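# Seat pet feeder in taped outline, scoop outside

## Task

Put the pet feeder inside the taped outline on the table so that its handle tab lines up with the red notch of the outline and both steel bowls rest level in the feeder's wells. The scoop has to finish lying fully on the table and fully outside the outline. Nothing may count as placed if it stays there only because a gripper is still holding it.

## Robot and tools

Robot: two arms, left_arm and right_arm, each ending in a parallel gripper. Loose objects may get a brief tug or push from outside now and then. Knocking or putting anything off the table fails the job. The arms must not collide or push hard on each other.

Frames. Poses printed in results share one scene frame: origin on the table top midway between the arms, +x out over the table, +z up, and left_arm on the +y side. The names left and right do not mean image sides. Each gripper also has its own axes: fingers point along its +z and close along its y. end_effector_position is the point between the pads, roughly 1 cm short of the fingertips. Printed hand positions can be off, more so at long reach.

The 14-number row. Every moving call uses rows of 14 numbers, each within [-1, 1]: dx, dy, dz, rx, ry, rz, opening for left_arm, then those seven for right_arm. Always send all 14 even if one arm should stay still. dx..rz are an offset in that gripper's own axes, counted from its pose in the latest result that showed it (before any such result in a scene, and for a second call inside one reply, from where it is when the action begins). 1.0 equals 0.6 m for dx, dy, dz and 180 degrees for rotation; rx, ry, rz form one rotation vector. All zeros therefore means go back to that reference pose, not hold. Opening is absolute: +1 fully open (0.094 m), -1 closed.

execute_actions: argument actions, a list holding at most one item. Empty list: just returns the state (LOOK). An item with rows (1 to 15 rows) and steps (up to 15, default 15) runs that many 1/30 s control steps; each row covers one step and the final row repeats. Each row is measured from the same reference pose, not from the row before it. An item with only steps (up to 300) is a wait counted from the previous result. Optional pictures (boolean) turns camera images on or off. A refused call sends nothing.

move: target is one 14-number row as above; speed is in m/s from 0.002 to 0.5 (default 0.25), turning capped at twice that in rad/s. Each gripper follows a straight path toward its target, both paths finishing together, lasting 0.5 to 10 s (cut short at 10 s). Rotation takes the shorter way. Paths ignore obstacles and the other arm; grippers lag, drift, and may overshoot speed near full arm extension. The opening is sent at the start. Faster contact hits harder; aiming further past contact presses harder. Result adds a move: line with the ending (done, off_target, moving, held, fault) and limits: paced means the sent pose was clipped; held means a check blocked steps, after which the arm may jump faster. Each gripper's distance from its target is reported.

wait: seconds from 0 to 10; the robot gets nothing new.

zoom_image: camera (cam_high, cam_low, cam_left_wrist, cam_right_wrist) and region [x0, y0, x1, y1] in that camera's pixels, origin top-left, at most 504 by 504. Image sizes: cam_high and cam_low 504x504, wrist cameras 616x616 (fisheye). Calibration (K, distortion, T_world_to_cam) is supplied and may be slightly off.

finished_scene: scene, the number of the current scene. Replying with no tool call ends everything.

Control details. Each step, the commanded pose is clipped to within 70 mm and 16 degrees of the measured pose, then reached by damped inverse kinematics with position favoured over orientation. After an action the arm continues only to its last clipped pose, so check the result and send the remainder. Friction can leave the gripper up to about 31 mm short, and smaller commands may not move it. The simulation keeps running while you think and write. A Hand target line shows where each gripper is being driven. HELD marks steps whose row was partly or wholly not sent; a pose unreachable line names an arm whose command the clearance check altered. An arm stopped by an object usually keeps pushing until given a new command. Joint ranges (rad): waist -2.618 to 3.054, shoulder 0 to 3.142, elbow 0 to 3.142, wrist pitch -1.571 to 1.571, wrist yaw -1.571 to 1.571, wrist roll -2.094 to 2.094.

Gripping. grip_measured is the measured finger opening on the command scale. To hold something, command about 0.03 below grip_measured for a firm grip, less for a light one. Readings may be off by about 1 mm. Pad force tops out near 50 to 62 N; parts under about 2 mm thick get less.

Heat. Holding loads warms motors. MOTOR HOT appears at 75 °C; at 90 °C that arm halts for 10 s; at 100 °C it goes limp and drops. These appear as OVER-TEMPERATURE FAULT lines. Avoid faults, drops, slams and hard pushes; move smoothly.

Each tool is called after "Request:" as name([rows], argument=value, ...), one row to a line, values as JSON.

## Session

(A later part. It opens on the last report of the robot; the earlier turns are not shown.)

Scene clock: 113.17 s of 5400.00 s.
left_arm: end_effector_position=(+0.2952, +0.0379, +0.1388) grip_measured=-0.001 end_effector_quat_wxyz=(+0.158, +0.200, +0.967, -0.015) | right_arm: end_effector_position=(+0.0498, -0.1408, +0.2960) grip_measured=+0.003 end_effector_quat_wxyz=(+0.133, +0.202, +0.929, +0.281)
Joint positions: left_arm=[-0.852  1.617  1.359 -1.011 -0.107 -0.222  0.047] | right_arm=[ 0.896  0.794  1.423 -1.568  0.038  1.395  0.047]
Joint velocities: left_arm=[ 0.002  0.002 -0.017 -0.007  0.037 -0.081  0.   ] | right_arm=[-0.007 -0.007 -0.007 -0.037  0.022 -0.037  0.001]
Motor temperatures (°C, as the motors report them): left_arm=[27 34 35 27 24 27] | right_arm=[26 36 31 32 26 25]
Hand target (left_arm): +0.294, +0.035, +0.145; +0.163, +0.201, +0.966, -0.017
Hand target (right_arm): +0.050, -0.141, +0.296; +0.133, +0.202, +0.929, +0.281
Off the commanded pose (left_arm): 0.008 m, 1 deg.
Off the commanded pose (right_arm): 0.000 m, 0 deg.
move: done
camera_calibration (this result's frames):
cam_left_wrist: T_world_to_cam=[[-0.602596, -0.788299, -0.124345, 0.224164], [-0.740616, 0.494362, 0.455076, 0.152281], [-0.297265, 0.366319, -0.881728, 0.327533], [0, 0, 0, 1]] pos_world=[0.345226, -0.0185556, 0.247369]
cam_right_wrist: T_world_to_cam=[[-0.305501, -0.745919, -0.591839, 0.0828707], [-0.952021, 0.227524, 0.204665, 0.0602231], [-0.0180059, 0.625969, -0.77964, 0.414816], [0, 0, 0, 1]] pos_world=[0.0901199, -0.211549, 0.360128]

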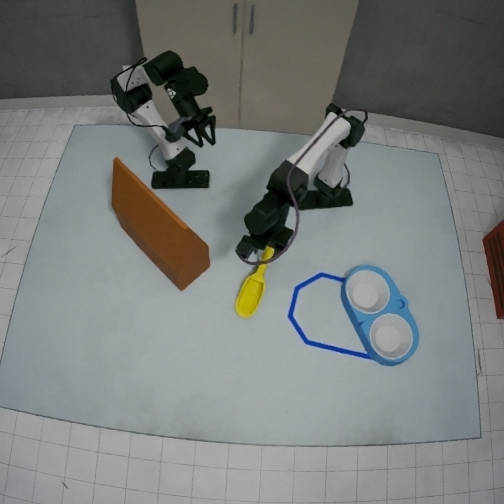

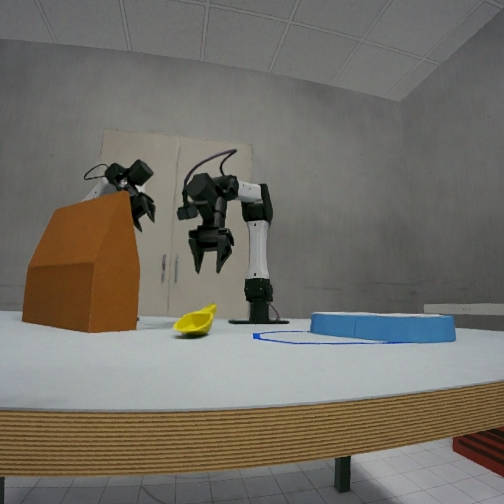

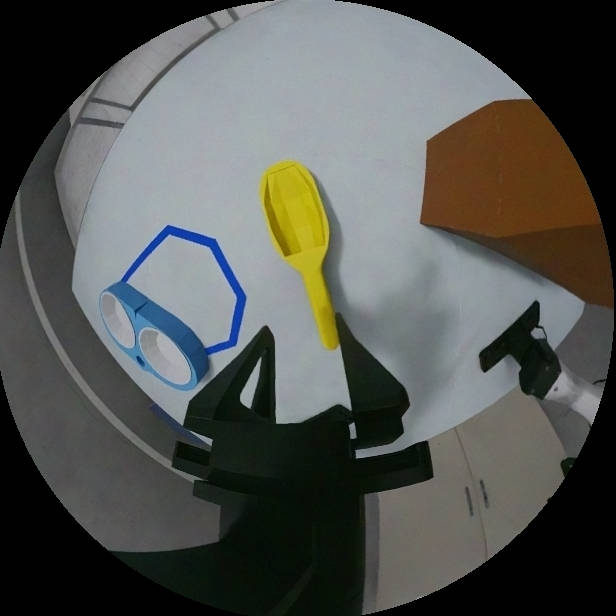

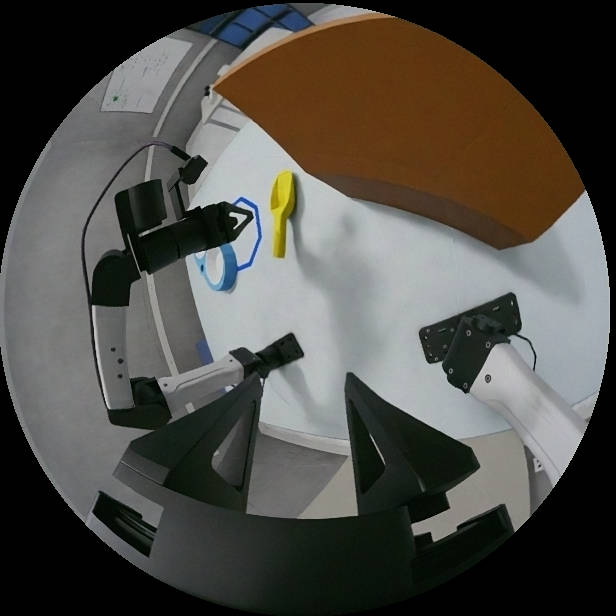

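Request:
move(target=[0.118,0.707,0.003,-0.031,0.1,-0.259,-0.36, 0,0,0,0,0,0,0], speed=0.2)

Scene clock: 123.67 s of 5400.00 s.
left_arm: end_effector_position=(+0.3941, +0.4533, +0.1229) grip_measured=-0.358 end_effector_quat_wxyz=(+0.015, -0.203, +0.979, -0.008) | right_arm: end_effector_position=(+0.0498, -0.1408, +0.2960) grip_measured=+0.003 end_effector_quat_wxyz=(+0.133, +0.202, +0.929, +0.281)
Joint positions: left_arm=[ 0.302  2.316  2.321 -1.551  0.025  0.098  0.03 ] | right_arm=[ 0.896  0.794  1.423 -1.568  0.038  1.395  0.047]
Joint velocities: left_arm=[-0.002  0.002  0.002 -0.007  0.022  0.022 -0.   ] | right_arm=[ 0.007  0.002 -0.002 -0.051 -0.066 -0.066 -0.001]
Motor temperatures (°C, as the motors report them): left_arm=[27 35 35 27 24 27] | right_arm=[26 34 31 33 26 25]
Hand target (left_arm): +0.395, +0.455, +0.123; +0.013, -0.204, +0.979, -0.007
Hand target (right_arm): +0.050, -0.141, +0.296; +0.133, +0.202, +0.929, +0.281
Off the commanded pose (left_arm): 0.009 m, 2 deg.
Off the commanded pose (right_arm): 0.000 m, 0 deg.
joint sent to its limit (left arm) — the command would take joint 4 (wrist pitch) past its lower limit, so that joint was sent only as far as its limit.
After step 90, 4.67 s passed at rest.
move: done
camera_calibration (this result's frames):
cam_left_wrist: T_world_to_cam=[[0.14427, -0.98953, 0.00409027, 0.390338], [-0.728396, -0.103398, 0.677309, 0.266213], [-0.669795, -0.100695, -0.735687, 0.531376], [0, 0, 0, 1]] pos_world=[0.493507, 0.467284, 0.209022]
cam_right_wrist: T_world_to_cam=[[-0.305501, -0.745919, -0.591839, 0.0828707], [-0.952021, 0.227524, 0.204665, 0.0602231], [-0.0180059, 0.625969, -0.77964, 0.414816], [0, 0, 0, 1]] pos_world=[0.0901199, -0.211549, 0.360128]

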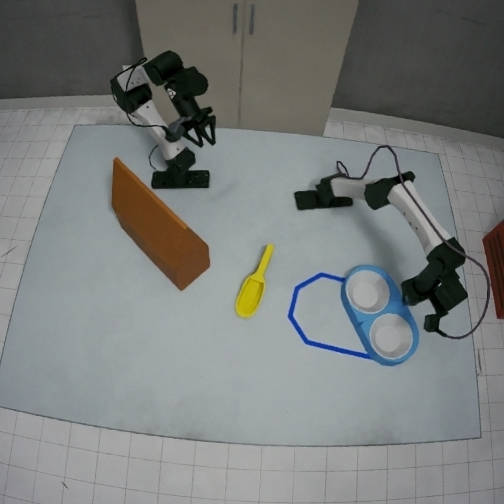

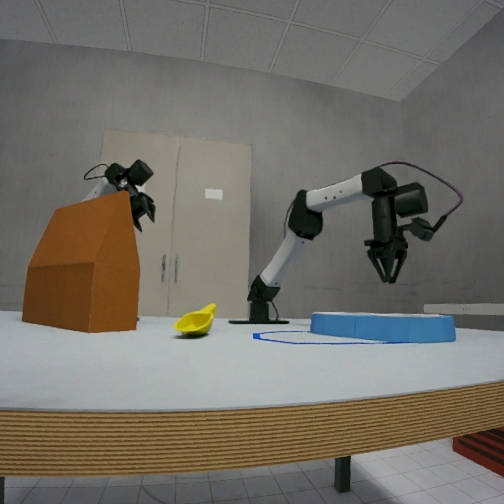

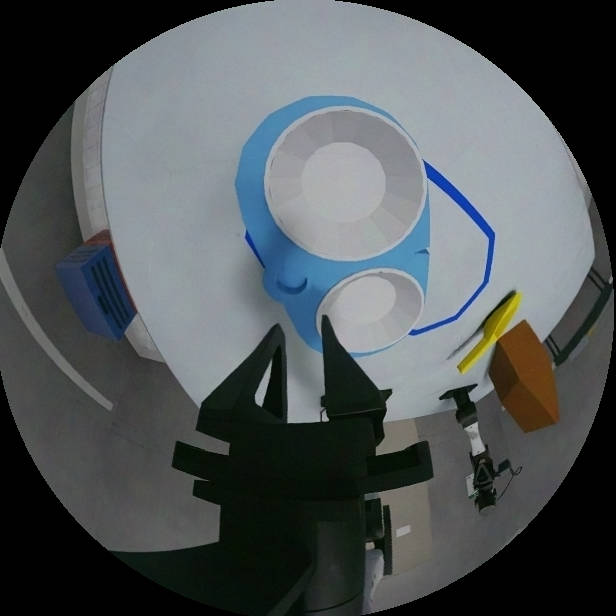

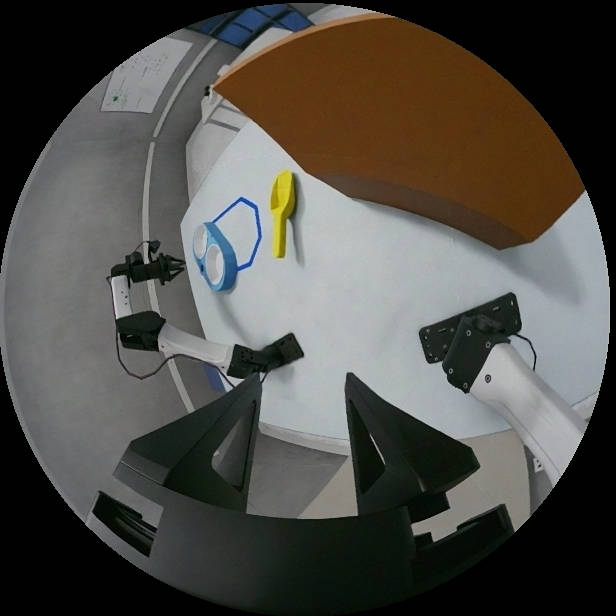

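Request:
move(target=[0.005,0.055,0.075,0,0,0,-0.36, 0,0,0,0,0,0,0], speed=0.06)

Request:
zoom_image(camera="cam_left_wrist", region=[200, 200, 400, 400])

Scene clock: 132.60 s of 5400.00 s.
left_arm: end_effector_position=(+0.3816, +0.4789, +0.0775) grip_measured=-0.358 end_effector_quat_wxyz=(+0.012, -0.203, +0.979, -0.009) | right_arm: end_effector_position=(+0.0498, -0.1408, +0.2960) grip_measured=+0.003 end_effector_quat_wxyz=(+0.133, +0.202, +0.929, +0.281)
Joint positions: left_arm=[ 0.365  2.3    2.112 -1.366  0.025  0.162  0.03 ] | right_arm=[ 0.896  0.794  1.423 -1.568  0.038  1.395  0.047]
Joint velocities: left_arm=[-0.002  0.002  0.002 -0.007 -0.066 -0.007 -0.   ] | right_arm=[-0.017 -0.017 -0.012 -0.051 -0.022 -0.007 -0.001]
Motor temperatures (°C, as the motors report them): left_arm=[27 37 36 27 24 27] | right_arm=[26 34 31 33 26 25]
Hand target (left_arm): +0.379, +0.481, +0.077; +0.015, -0.203, +0.979, -0.009
Hand target (right_arm): +0.050, -0.141, +0.296; +0.133, +0.202, +0.929, +0.281
Off the commanded pose (left_arm): 0.004 m, 0 deg.
Off the commanded pose (right_arm): 0.000 m, 0 deg.
After step 90, 4.53 s passed at rest.
move: done
camera_calibration (this result's frames):
cam_left_wrist: T_world_to_cam=[[0.143577, -0.989625, 0.00536144, 0.417864], [-0.724271, -0.101384, 0.682022, 0.287646], [-0.674402, -0.101806, -0.731312, 0.494121], [0, 0, 0, 1]] pos_world=[0.481575, 0.492996, 0.162936]
cam_right_wrist: T_world_to_cam=[[-0.305501, -0.745919, -0.591839, 0.0828707], [-0.952021, 0.227524, 0.204665, 0.0602231], [-0.0180059, 0.625969, -0.77964, 0.414816], [0, 0, 0, 1]] pos_world=[0.0901199, -0.211549, 0.360128]

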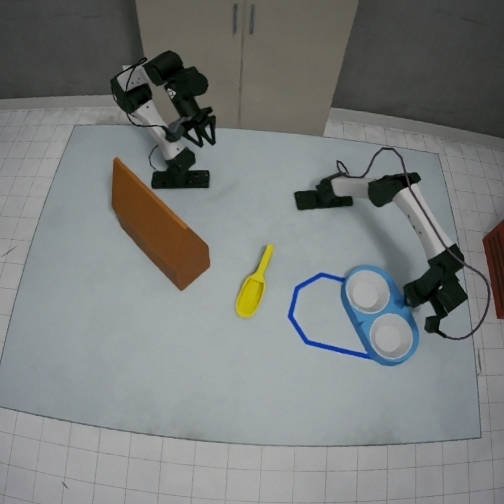

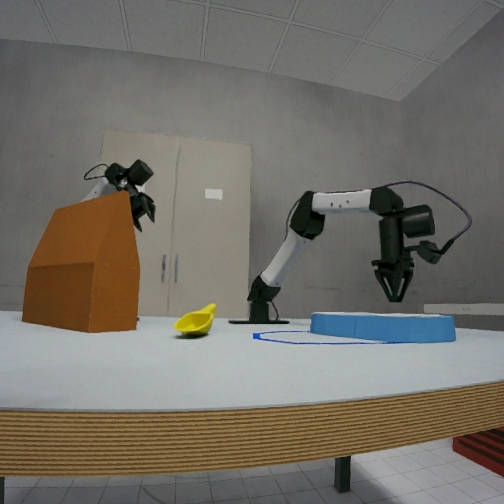

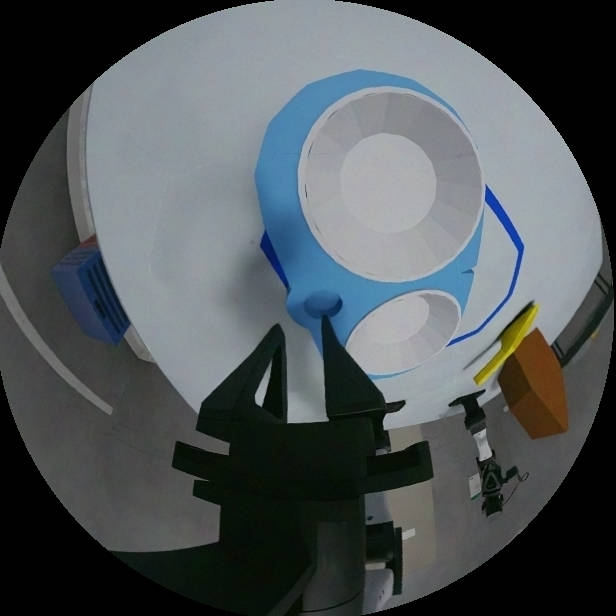

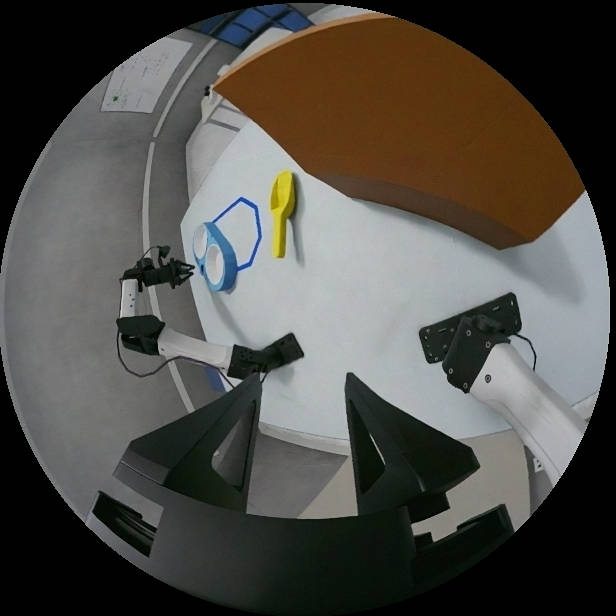

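Region (200, 200, 400, 400) of cam_left_wrist's 616x616 image, scaled by 2.520, with more detail than that image has.

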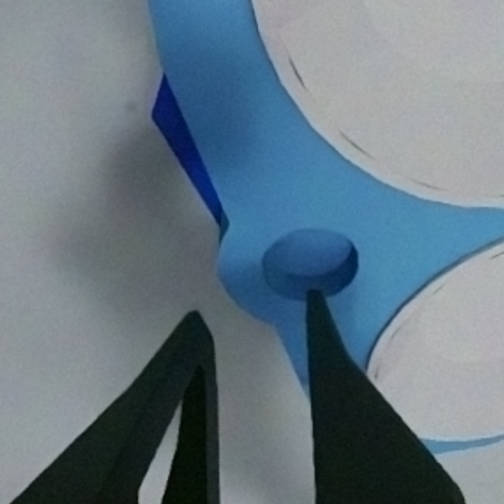

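Request:
move(target=[0.018,0.008,0.035,0,0,0,-0.36, 0,0,0,0,0,0,0], speed=0.03)

Request:
zoom_image(camera="cam_left_wrist", region=[200, 200, 400, 400])

Scene clock: 142.67 s of 5400.00 s.
left_arm: end_effector_position=(+0.3744, +0.4742, +0.0562) grip_measured=-0.358 end_effector_quat_wxyz=(+0.009, -0.200, +0.980, -0.010) | right_arm: end_effector_position=(+0.0498, -0.1408, +0.2960) grip_measured=+0.003 end_effector_quat_wxyz=(+0.133, +0.202, +0.929, +0.281)
Joint positions: left_arm=[ 0.365  2.267  1.97  -1.265  0.025  0.167  0.03 ] | right_arm=[ 0.896  0.794  1.423 -1.568  0.038  1.395  0.047]
Joint velocities: left_arm=[-0.002 -0.007 -0.022  0.051  0.022 -0.007  0.001] | right_arm=[ 0.007  0.007 -0.002 -0.007 -0.051 -0.007  0.   ]
Motor temperatures (°C, as the motors report them): left_arm=[27 41 35 27 24 27] | right_arm=[26 33 31 33 26 25]
Hand target (left_arm): +0.370, +0.478, +0.056; +0.012, -0.203, +0.979, -0.009
Hand target (right_arm): +0.050, -0.141, +0.296; +0.133, +0.202, +0.929, +0.281
Off the commanded pose (left_arm): 0.006 m, 1 deg.
Off the commanded pose (right_arm): 0.000 m, 0 deg.
After step 90, 5.83 s passed at rest.
move: done
camera_calibration (this result's frames):
cam_left_wrist: T_world_to_cam=[[0.137955, -0.990404, 0.00825246, 0.416755], [-0.720711, -0.0946668, 0.686741, 0.291746], [-0.67937, -0.100687, -0.726855, 0.474265], [0, 0, 0, 1]] pos_world=[0.474973, 0.488127, 0.140929]
cam_right_wrist: T_world_to_cam=[[-0.305501, -0.745919, -0.591839, 0.0828707], [-0.952021, 0.227524, 0.204665, 0.0602231], [-0.0180059, 0.625969, -0.77964, 0.414816], [0, 0, 0, 1]] pos_world=[0.0901199, -0.211549, 0.360128]

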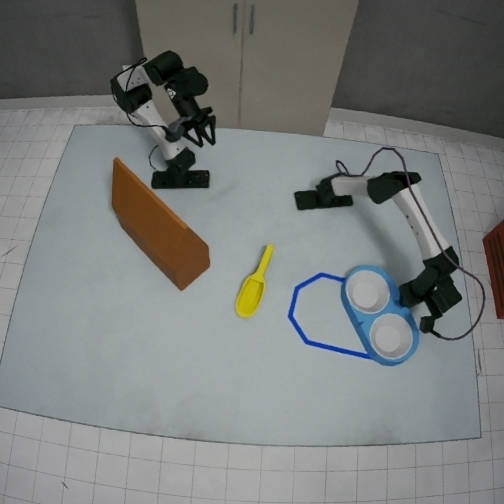

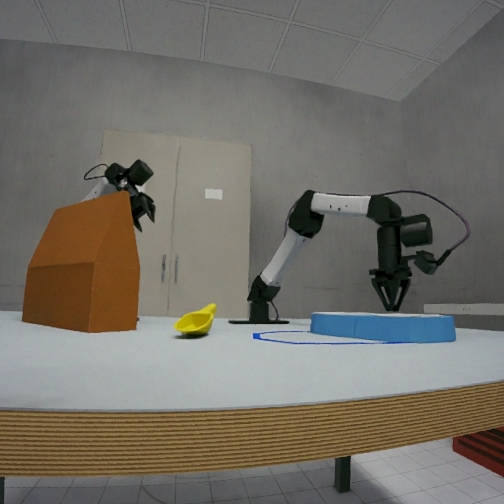

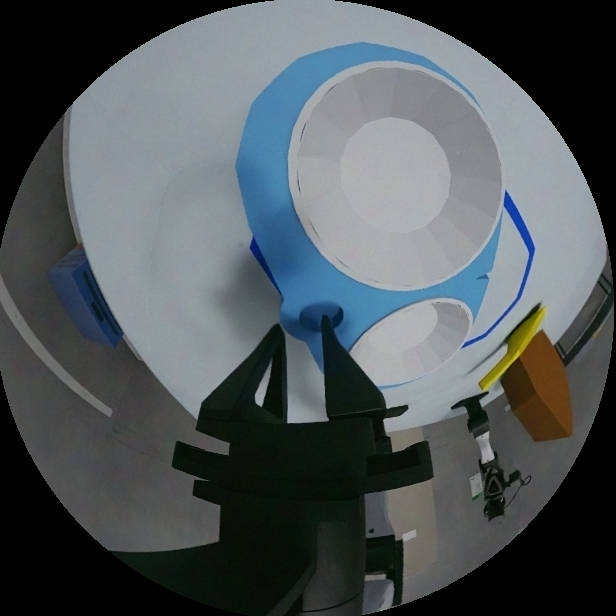

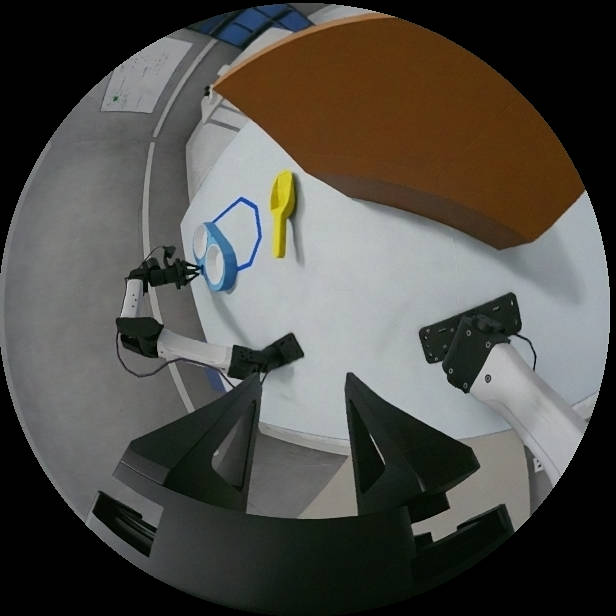

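Region (200, 200, 400, 400) of cam_left_wrist's 616x616 image, scaled by 2.520, with more detail than that image has.

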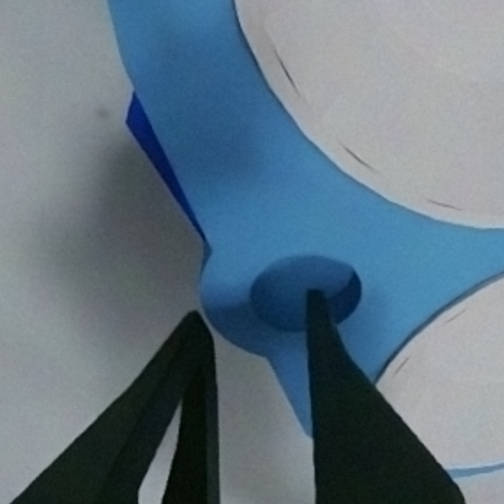

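Request:
move(target=[0,0.024,0,0,0,0,-0.33, 0,0,0,0,0,0,0], speed=0.03)

Request:
move(target=[0,0,0.025,0,0,0,-0.33, 0,0,0,0,0,0,0], speed=0.02)

Request:
zoom_image(camera="cam_left_wrist", region=[200, 200, 400, 400])

Scene clock: 149.50 s of 5400.00 s.
left_arm: end_effector_position=(+0.3690, +0.4834, +0.0562) grip_measured=-0.332 end_effector_quat_wxyz=(+0.010, -0.201, +0.980, -0.009) | right_arm: end_effector_position=(+0.0498, -0.1408, +0.2960) grip_measured=+0.003 end_effector_quat_wxyz=(+0.133, +0.202, +0.929, +0.281)
Joint positions: left_arm=[ 0.389  2.267  1.97  -1.264  0.025  0.191  0.031] | right_arm=[ 0.896  0.794  1.423 -1.568  0.038  1.395  0.047]
Joint velocities: left_arm=[ 0.002 -0.007 -0.002  0.022 -0.051  0.007 -0.   ] | right_arm=[-0.012 -0.007 -0.002  0.022  0.007 -0.022  0.001]
Motor temperatures (°C, as the motors report them): left_arm=[27 43 35 27 24 27] | right_arm=[26 33 31 33 26 25]
Hand target (left_arm): +0.369, +0.487, +0.056; +0.009, -0.200, +0.980, -0.010
Hand target (right_arm): +0.050, -0.141, +0.296; +0.133, +0.202, +0.929, +0.281
Off the commanded pose (left_arm): 0.004 m, 0 deg.
Off the commanded pose (right_arm): 0.000 m, 0 deg.
After step 90, 3.07 s passed at rest.
move: done
camera_calibration (this result's frames):
cam_left_wrist: T_world_to_cam=[[0.138706, -0.990308, 0.0071412, 0.426323], [-0.721756, -0.0961492, 0.685437, 0.289847], [-0.678107, -0.100229, -0.728097, 0.47086], [0, 0, 0, 1]] pos_world=[0.469359, 0.497254, 0.141116]
cam_right_wrist: T_world_to_cam=[[-0.305501, -0.745919, -0.591839, 0.0828707], [-0.952021, 0.227524, 0.204665, 0.0602231], [-0.0180059, 0.625969, -0.77964, 0.414816], [0, 0, 0, 1]] pos_world=[0.0901199, -0.211549, 0.360128]

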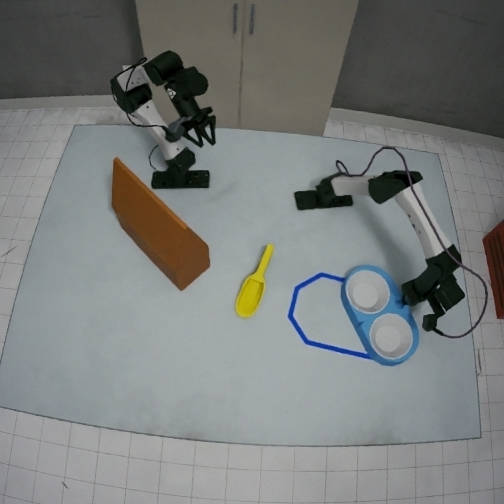

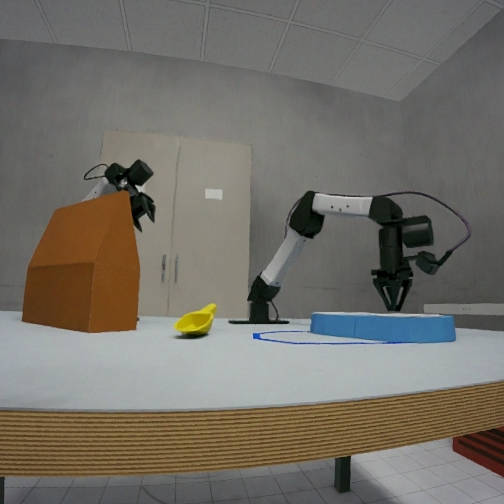

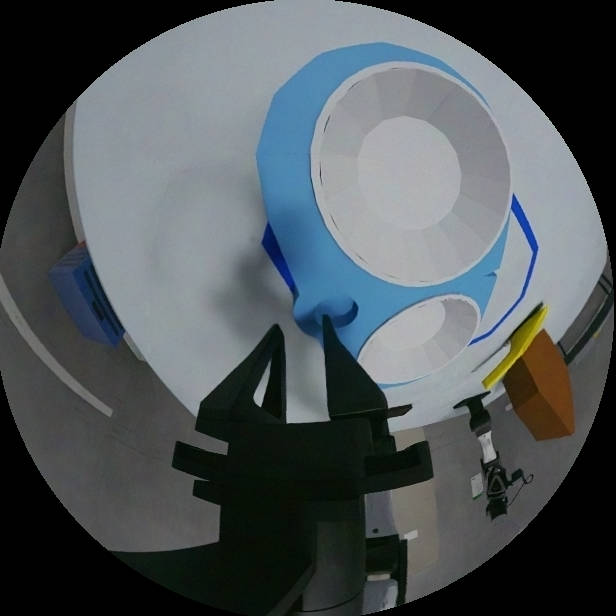

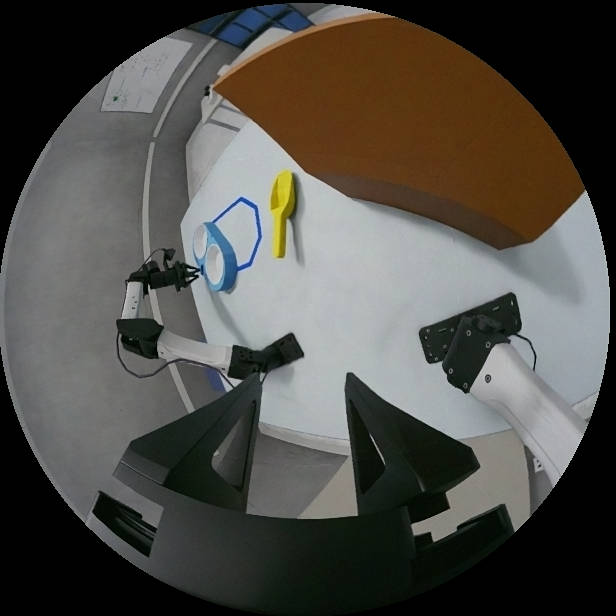

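Scene clock: 150.47 s of 5400.00 s.
left_arm: end_effector_position=(+0.3708, +0.4847, +0.0496) grip_measured=-0.332 end_effector_quat_wxyz=(+0.015, -0.200, +0.980, -0.007) | right_arm: end_effector_position=(+0.0498, -0.1408, +0.2960) grip_measured=+0.003 end_effector_quat_wxyz=(+0.133, +0.202, +0.929, +0.281)
Joint positions: left_arm=[ 0.389  2.267  1.944 -1.227  0.025  0.191  0.031] | right_arm=[ 0.896  0.794  1.423 -1.568  0.038  1.395  0.047]
Joint velocities: left_arm=[-0.002 -0.012  0.002  0.051  0.037 -0.037  0.   ] | right_arm=[ 0.007 -0.007  0.007  0.022 -0.007  0.022 -0.001]
Motor temperatures (°C, as the motors report them): left_arm=[27 43 35 27 24 27] | right_arm=[26 33 31 33 26 25]
Hand target (left_arm): +0.369, +0.483, +0.041; +0.009, -0.200, +0.980, -0.010
Hand target (right_arm): +0.050, -0.141, +0.296; +0.133, +0.202, +0.929, +0.281
Off the commanded pose (left_arm): 0.009 m, 1 deg.
Off the commanded pose (right_arm): 0.000 m, 0 deg.
move: done
camera_calibration (this result's frames):
cam_left_wrist: T_world_to_cam=[[0.138286, -0.99039, 0.00226395, 0.427802], [-0.728045, -0.100105, 0.678181, 0.300439], [-0.671437, -0.0954308, -0.734892, 0.463004], [0, 0, 0, 1]] pos_world=[0.470452, 0.497951, 0.135538]
cam_right_wrist: T_world_to_cam=[[-0.305501, -0.745919, -0.591839, 0.0828707], [-0.952021, 0.227524, 0.204665, 0.0602231], [-0.0180059, 0.625969, -0.77964, 0.414816], [0, 0, 0, 1]] pos_world=[0.0901199, -0.211549, 0.360128]

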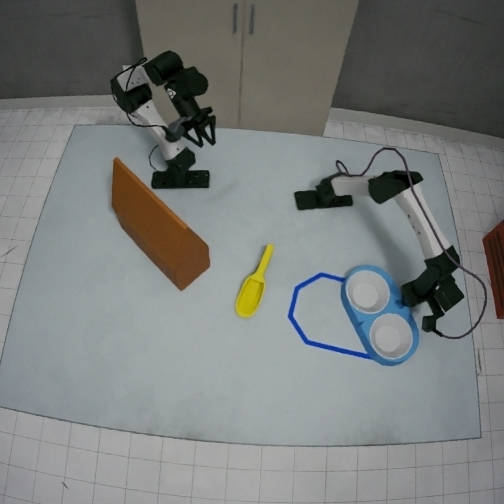

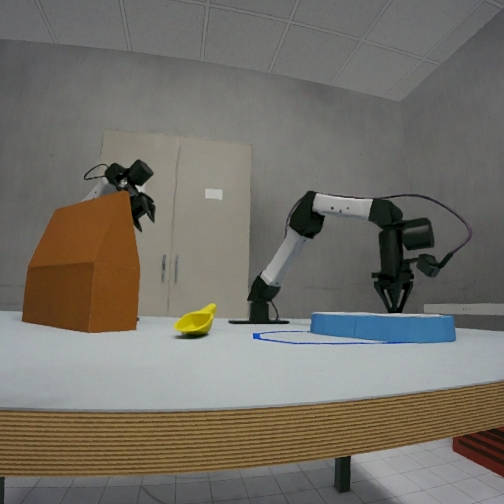

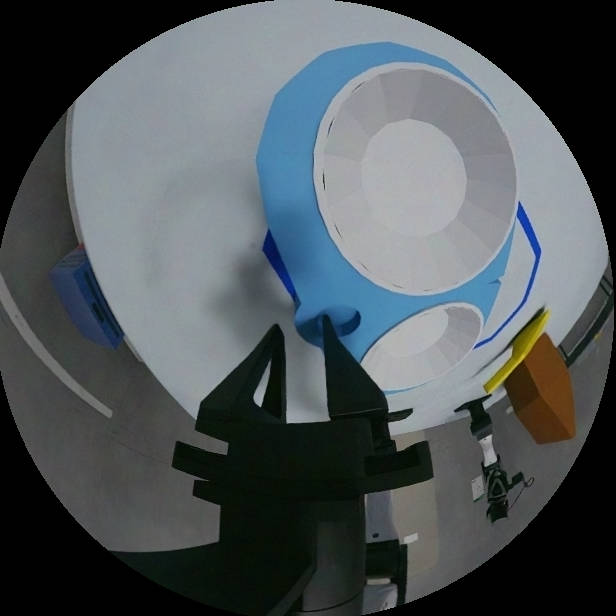

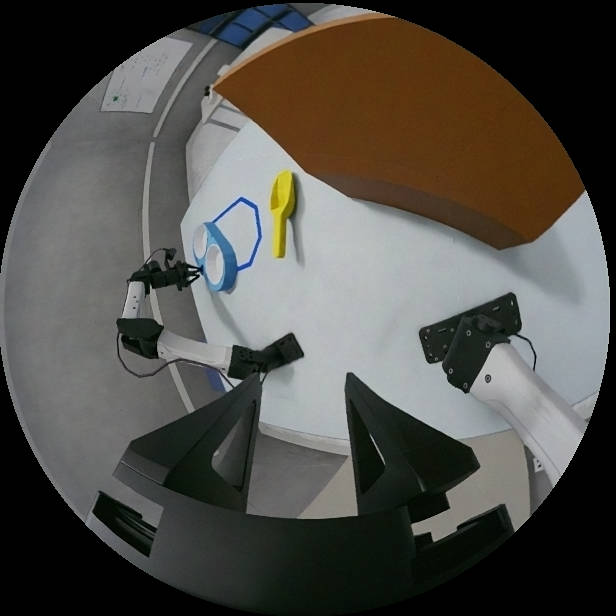

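Region (200, 200, 400, 400) of cam_left_wrist's 616x616 image, scaled by 2.520, with more detail than that image has.

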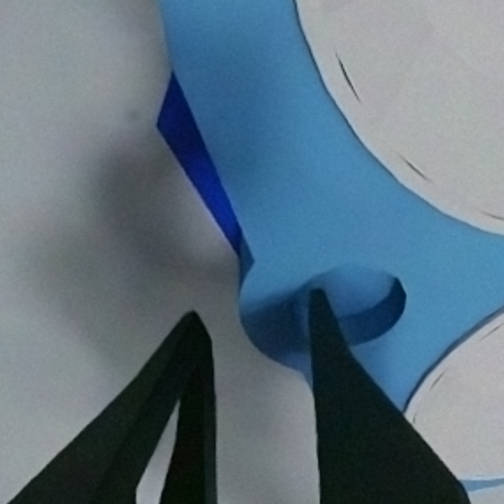

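Request:
move(target=[0.012,0,0.03,0,0,0,-0.18, 0,0,0,0,0,0,0], speed=0.02)

Request:
zoom_image(camera="cam_left_wrist", region=[200, 200, 400, 400])

Scene clock: 157.13 s of 5400.00 s.
left_arm: end_effector_position=(+0.3674, +0.4824, +0.0368) grip_measured=-0.182 end_effector_quat_wxyz=(+0.016, -0.200, +0.980, -0.007) | right_arm: end_effector_position=(+0.0498, -0.1408, +0.2960) grip_measured=+0.003 end_effector_quat_wxyz=(+0.133, +0.202, +0.929, +0.281)
Joint positions: left_arm=[ 0.389  2.251  1.867 -1.162  0.025  0.191  0.038] | right_arm=[ 0.896  0.794  1.423 -1.568  0.038  1.395  0.047]
Joint velocities: left_arm=[-0.012 -0.002 -0.027  0.007  0.022  0.022  0.001] | right_arm=[ 0.017 -0.002  0.012  0.037  0.066  0.022  0.   ]
Motor temperatures (°C, as the motors report them): left_arm=[27 44 34 26 24 27] | right_arm=[26 32 31 33 26 25]
Hand target (left_arm): +0.365, +0.481, +0.031; +0.015, -0.200, +0.980, -0.007
Hand target (right_arm): +0.050, -0.141, +0.296; +0.133, +0.202, +0.929, +0.281
Off the commanded pose (left_arm): 0.006 m, 0 deg.
Off the commanded pose (right_arm): 0.000 m, 0 deg.
After step 90, 2.47 s passed at rest.
move: done
camera_calibration (this result's frames):
cam_left_wrist: T_world_to_cam=[[0.138659, -0.99034, 0.000765445, 0.425923], [-0.72993, -0.101676, 0.675917, 0.30792], [-0.66931, -0.0942805, -0.736978, 0.44988], [0, 0, 0, 1]] pos_world=[0.466811, 0.495531, 0.123097]
cam_right_wrist: T_world_to_cam=[[-0.305501, -0.745919, -0.591839, 0.0828707], [-0.952021, 0.227524, 0.204665, 0.0602231], [-0.0180059, 0.625969, -0.77964, 0.414816], [0, 0, 0, 1]] pos_world=[0.0901199, -0.211549, 0.360128]

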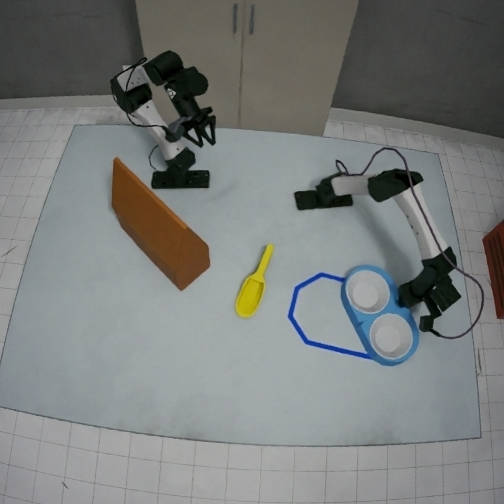

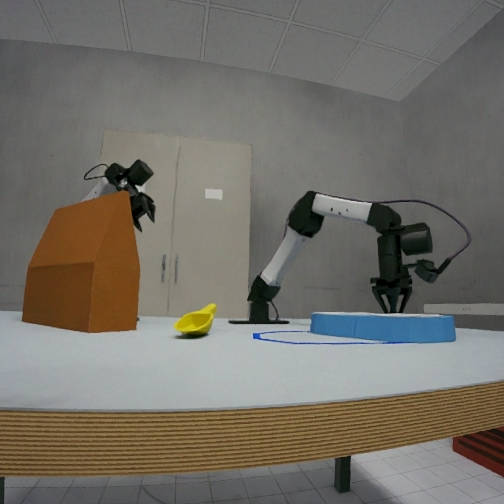

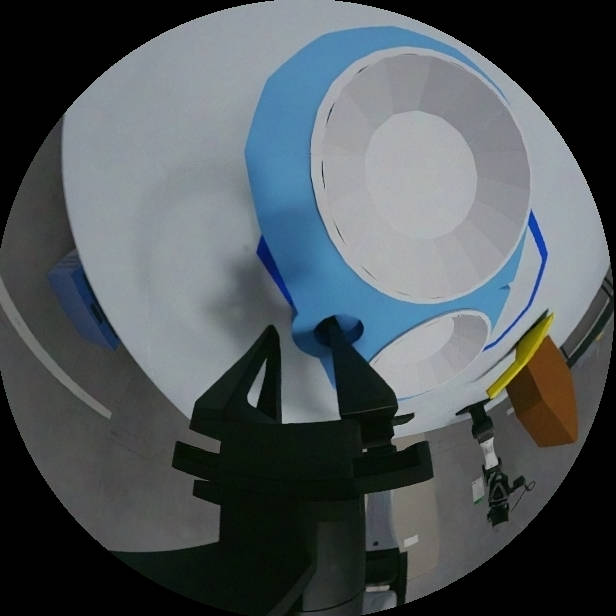

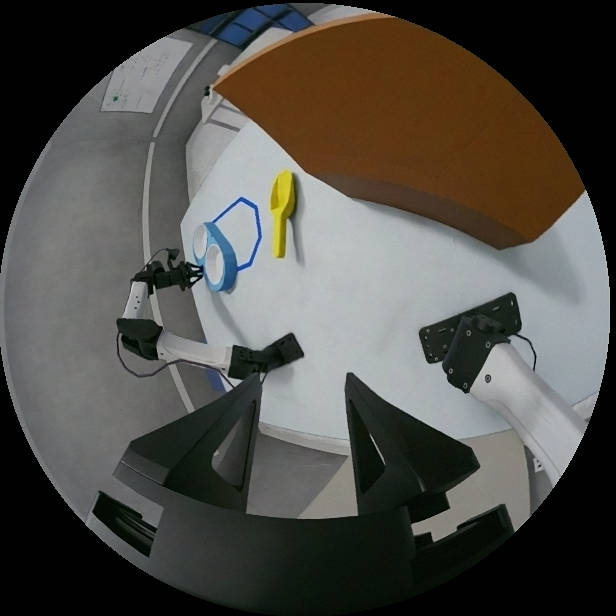

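Region (200, 200, 400, 400) of cam_left_wrist's 616x616 image, scaled by 2.520, with more detail than that image has.

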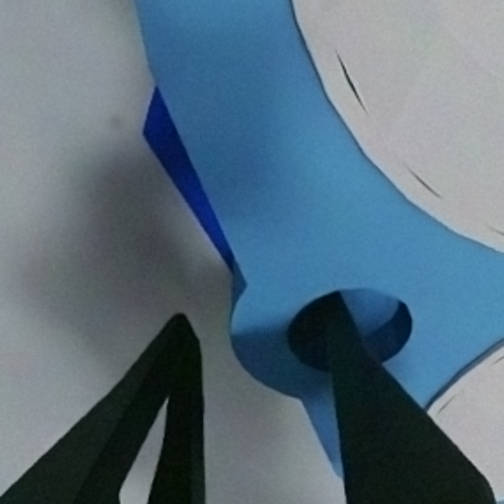

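In the hole. Close.

Request:
move(target=[0,0,0,0,0,0,-0.85, 0,0,0,0,0,0,0])

Scene clock: 160.30 s of 5400.00 s.
left_arm: end_effector_position=(+0.3676, +0.4821, +0.0372) grip_measured=-0.674 end_effector_quat_wxyz=(+0.017, -0.200, +0.980, -0.007) | right_arm: end_effector_position=(+0.0498, -0.1408, +0.2960) grip_measured=+0.003 end_effector_quat_wxyz=(+0.133, +0.202, +0.929, +0.281)
Joint positions: left_arm=[ 0.388  2.25   1.867 -1.162  0.026  0.191  0.015] | right_arm=[ 0.896  0.794  1.423 -1.568  0.038  1.395  0.047]
Joint velocities: left_arm=[-0.007 -0.012 -0.022  0.022 -0.022 -0.051 -0.001] | right_arm=[ 0.007  0.007  0.007 -0.022  0.081 -0.007 -0.   ]
Motor temperatures (°C, as the motors report them): left_arm=[27 45 34 26 24 27] | right_arm=[26 32 31 34 26 25]
Hand target (left_arm): +0.367, +0.482, +0.037; +0.016, -0.200, +0.980, -0.007
Hand target (right_arm): +0.050, -0.141, +0.296; +0.133, +0.202, +0.929, +0.281
Off the commanded pose (left_arm): 0.000 m, 0 deg.
Off the commanded pose (right_arm): 0.000 m, 0 deg.
move: done
camera_calibration (this result's frames):
cam_left_wrist: T_world_to_cam=[[0.137874, -0.990449, 0.00161198, 0.425888], [-0.730659, -0.100611, 0.675289, 0.307572], [-0.668677, -0.0942823, -0.737551, 0.449995], [0, 0, 0, 1]] pos_world=[0.466913, 0.495192, 0.123507]
cam_right_wrist: T_world_to_cam=[[-0.305501, -0.745919, -0.591839, 0.0828707], [-0.952021, 0.227524, 0.204665, 0.0602231], [-0.0180059, 0.625969, -0.77964, 0.414816], [0, 0, 0, 1]] pos_world=[0.0901199, -0.211549, 0.360128]

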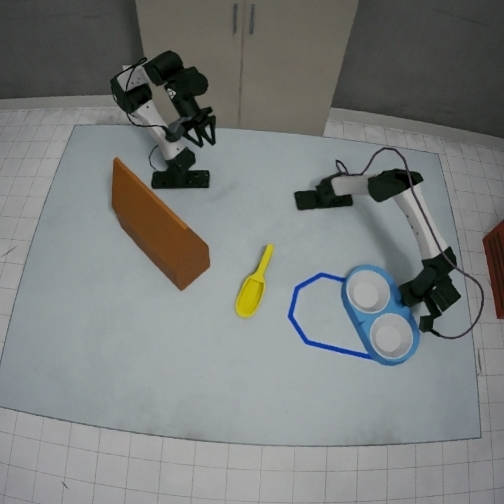

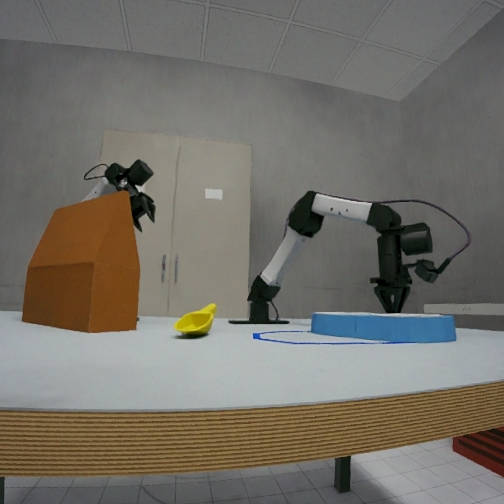

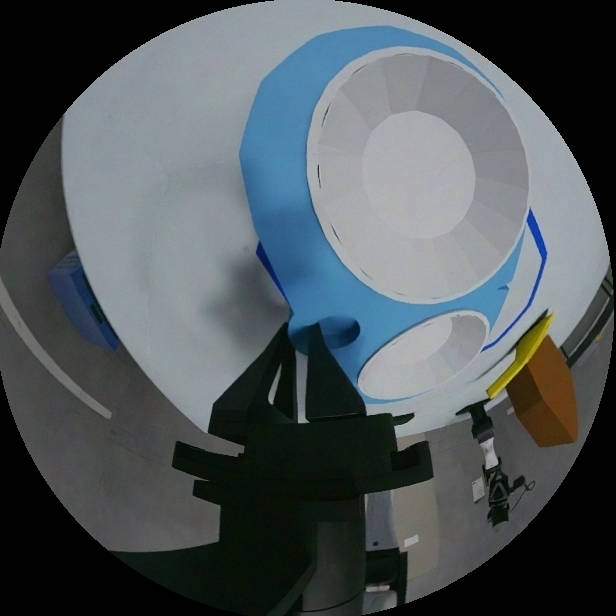

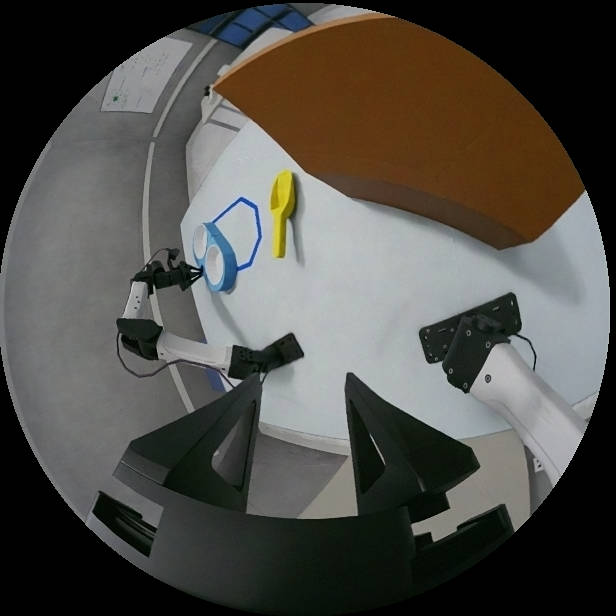

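Request:
move(target=[0.165,-0.168,-0.004,0,0,-0.3,-0.75, 0,0,0,0,0,0,0], speed=0.04)

Request:
zoom_image(camera="cam_high", region=[250, 230, 450, 400])

Scene clock: 177.87 s of 5400.00 s.
left_arm: end_effector_position=(+0.3253, +0.3780, +0.0371) grip_measured=-0.674 end_effector_quat_wxyz=(+0.012, -0.562, +0.827, -0.002) | right_arm: end_effector_position=(+0.0498, -0.1408, +0.2960) grip_measured=+0.003 end_effector_quat_wxyz=(+0.133, +0.202, +0.929, +0.281)
Joint positions: left_arm=[ 0.198  1.916  1.357 -0.987 -0.    -0.79   0.015] | right_arm=[ 0.896  0.794  1.423 -1.568  0.038  1.395  0.047]
Joint velocities: left_arm=[ 0.002 -0.002 -0.007 -0.066  0.051 -0.022  0.001] | right_arm=[ 0.007  0.017 -0.002 -0.051 -0.081  0.037 -0.   ]
Motor temperatures (°C, as the motors report them): left_arm=[27 46 34 26 24 27] | right_arm=[26 32 31 34 26 25]
Hand target (left_arm): +0.325, +0.370, +0.038; +0.013, -0.565, +0.825, -0.011
Hand target (right_arm): +0.050, -0.141, +0.296; +0.133, +0.202, +0.929, +0.281
Off the commanded pose (left_arm): 0.029 m, 9 deg.
Off the commanded pose (right_arm): 0.000 m, 0 deg.
After step 90, 4.37 s passed at rest.
move: off_target (left_arm; path cut at 10 s)
camera_calibration (this result's frames):
cam_left_wrist: T_world_to_cam=[[0.801483, -0.598015, 0.00166212, -0.0355226], [-0.436787, -0.583496, 0.684653, 0.352794], [-0.408463, -0.549464, -0.728868, 0.498985], [0, 0, 0, 1]] pos_world=[0.386383, 0.458785, 0.122212]
cam_right_wrist: T_world_to_cam=[[-0.305501, -0.745919, -0.591839, 0.0828707], [-0.952021, 0.227524, 0.204665, 0.0602231], [-0.0180059, 0.625969, -0.77964, 0.414816], [0, 0, 0, 1]] pos_world=[0.0901199, -0.211549, 0.360128]

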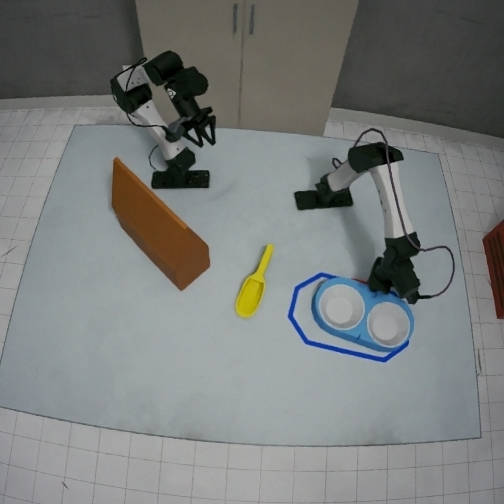

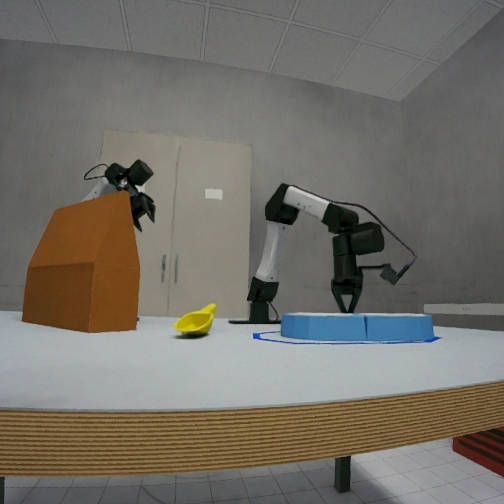

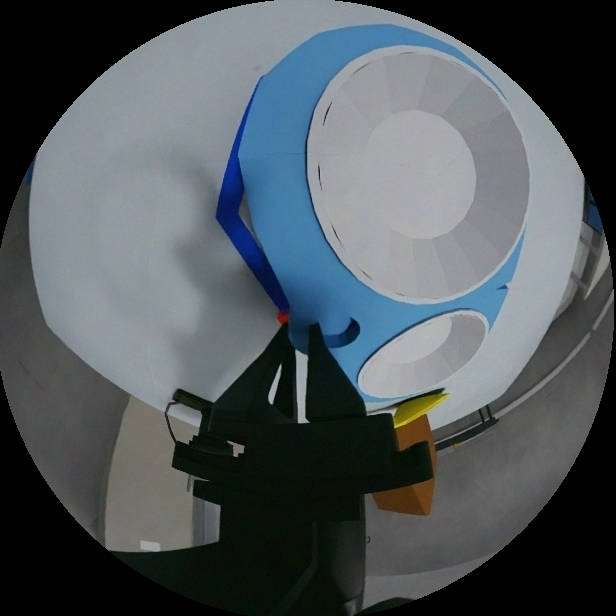

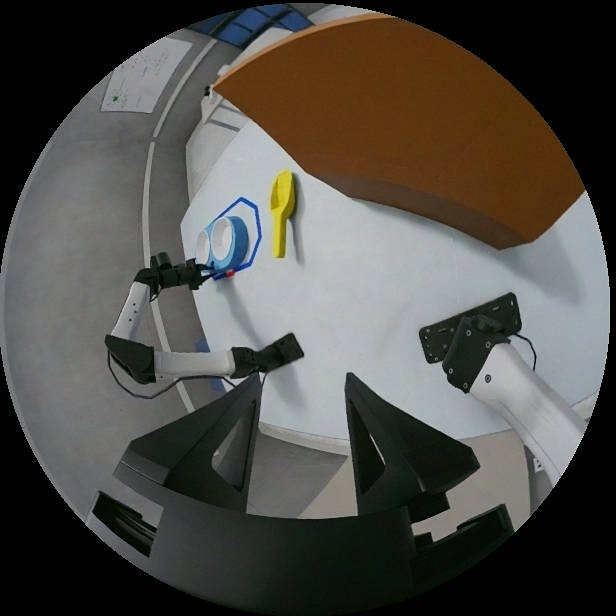

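Region (250, 230, 450, 400) of cam_high's 504x504 image, scaled by 2.520, with more detail than that image has; it fills the top 428 rows of this view, and the rest is white.

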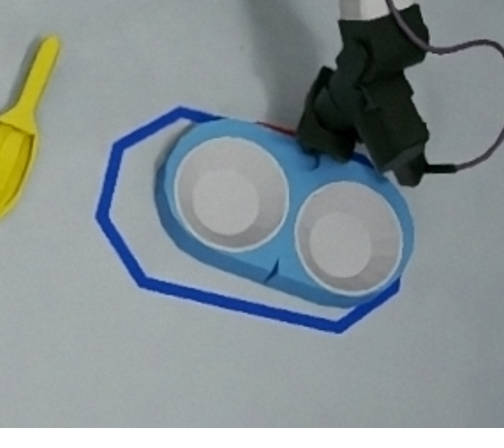

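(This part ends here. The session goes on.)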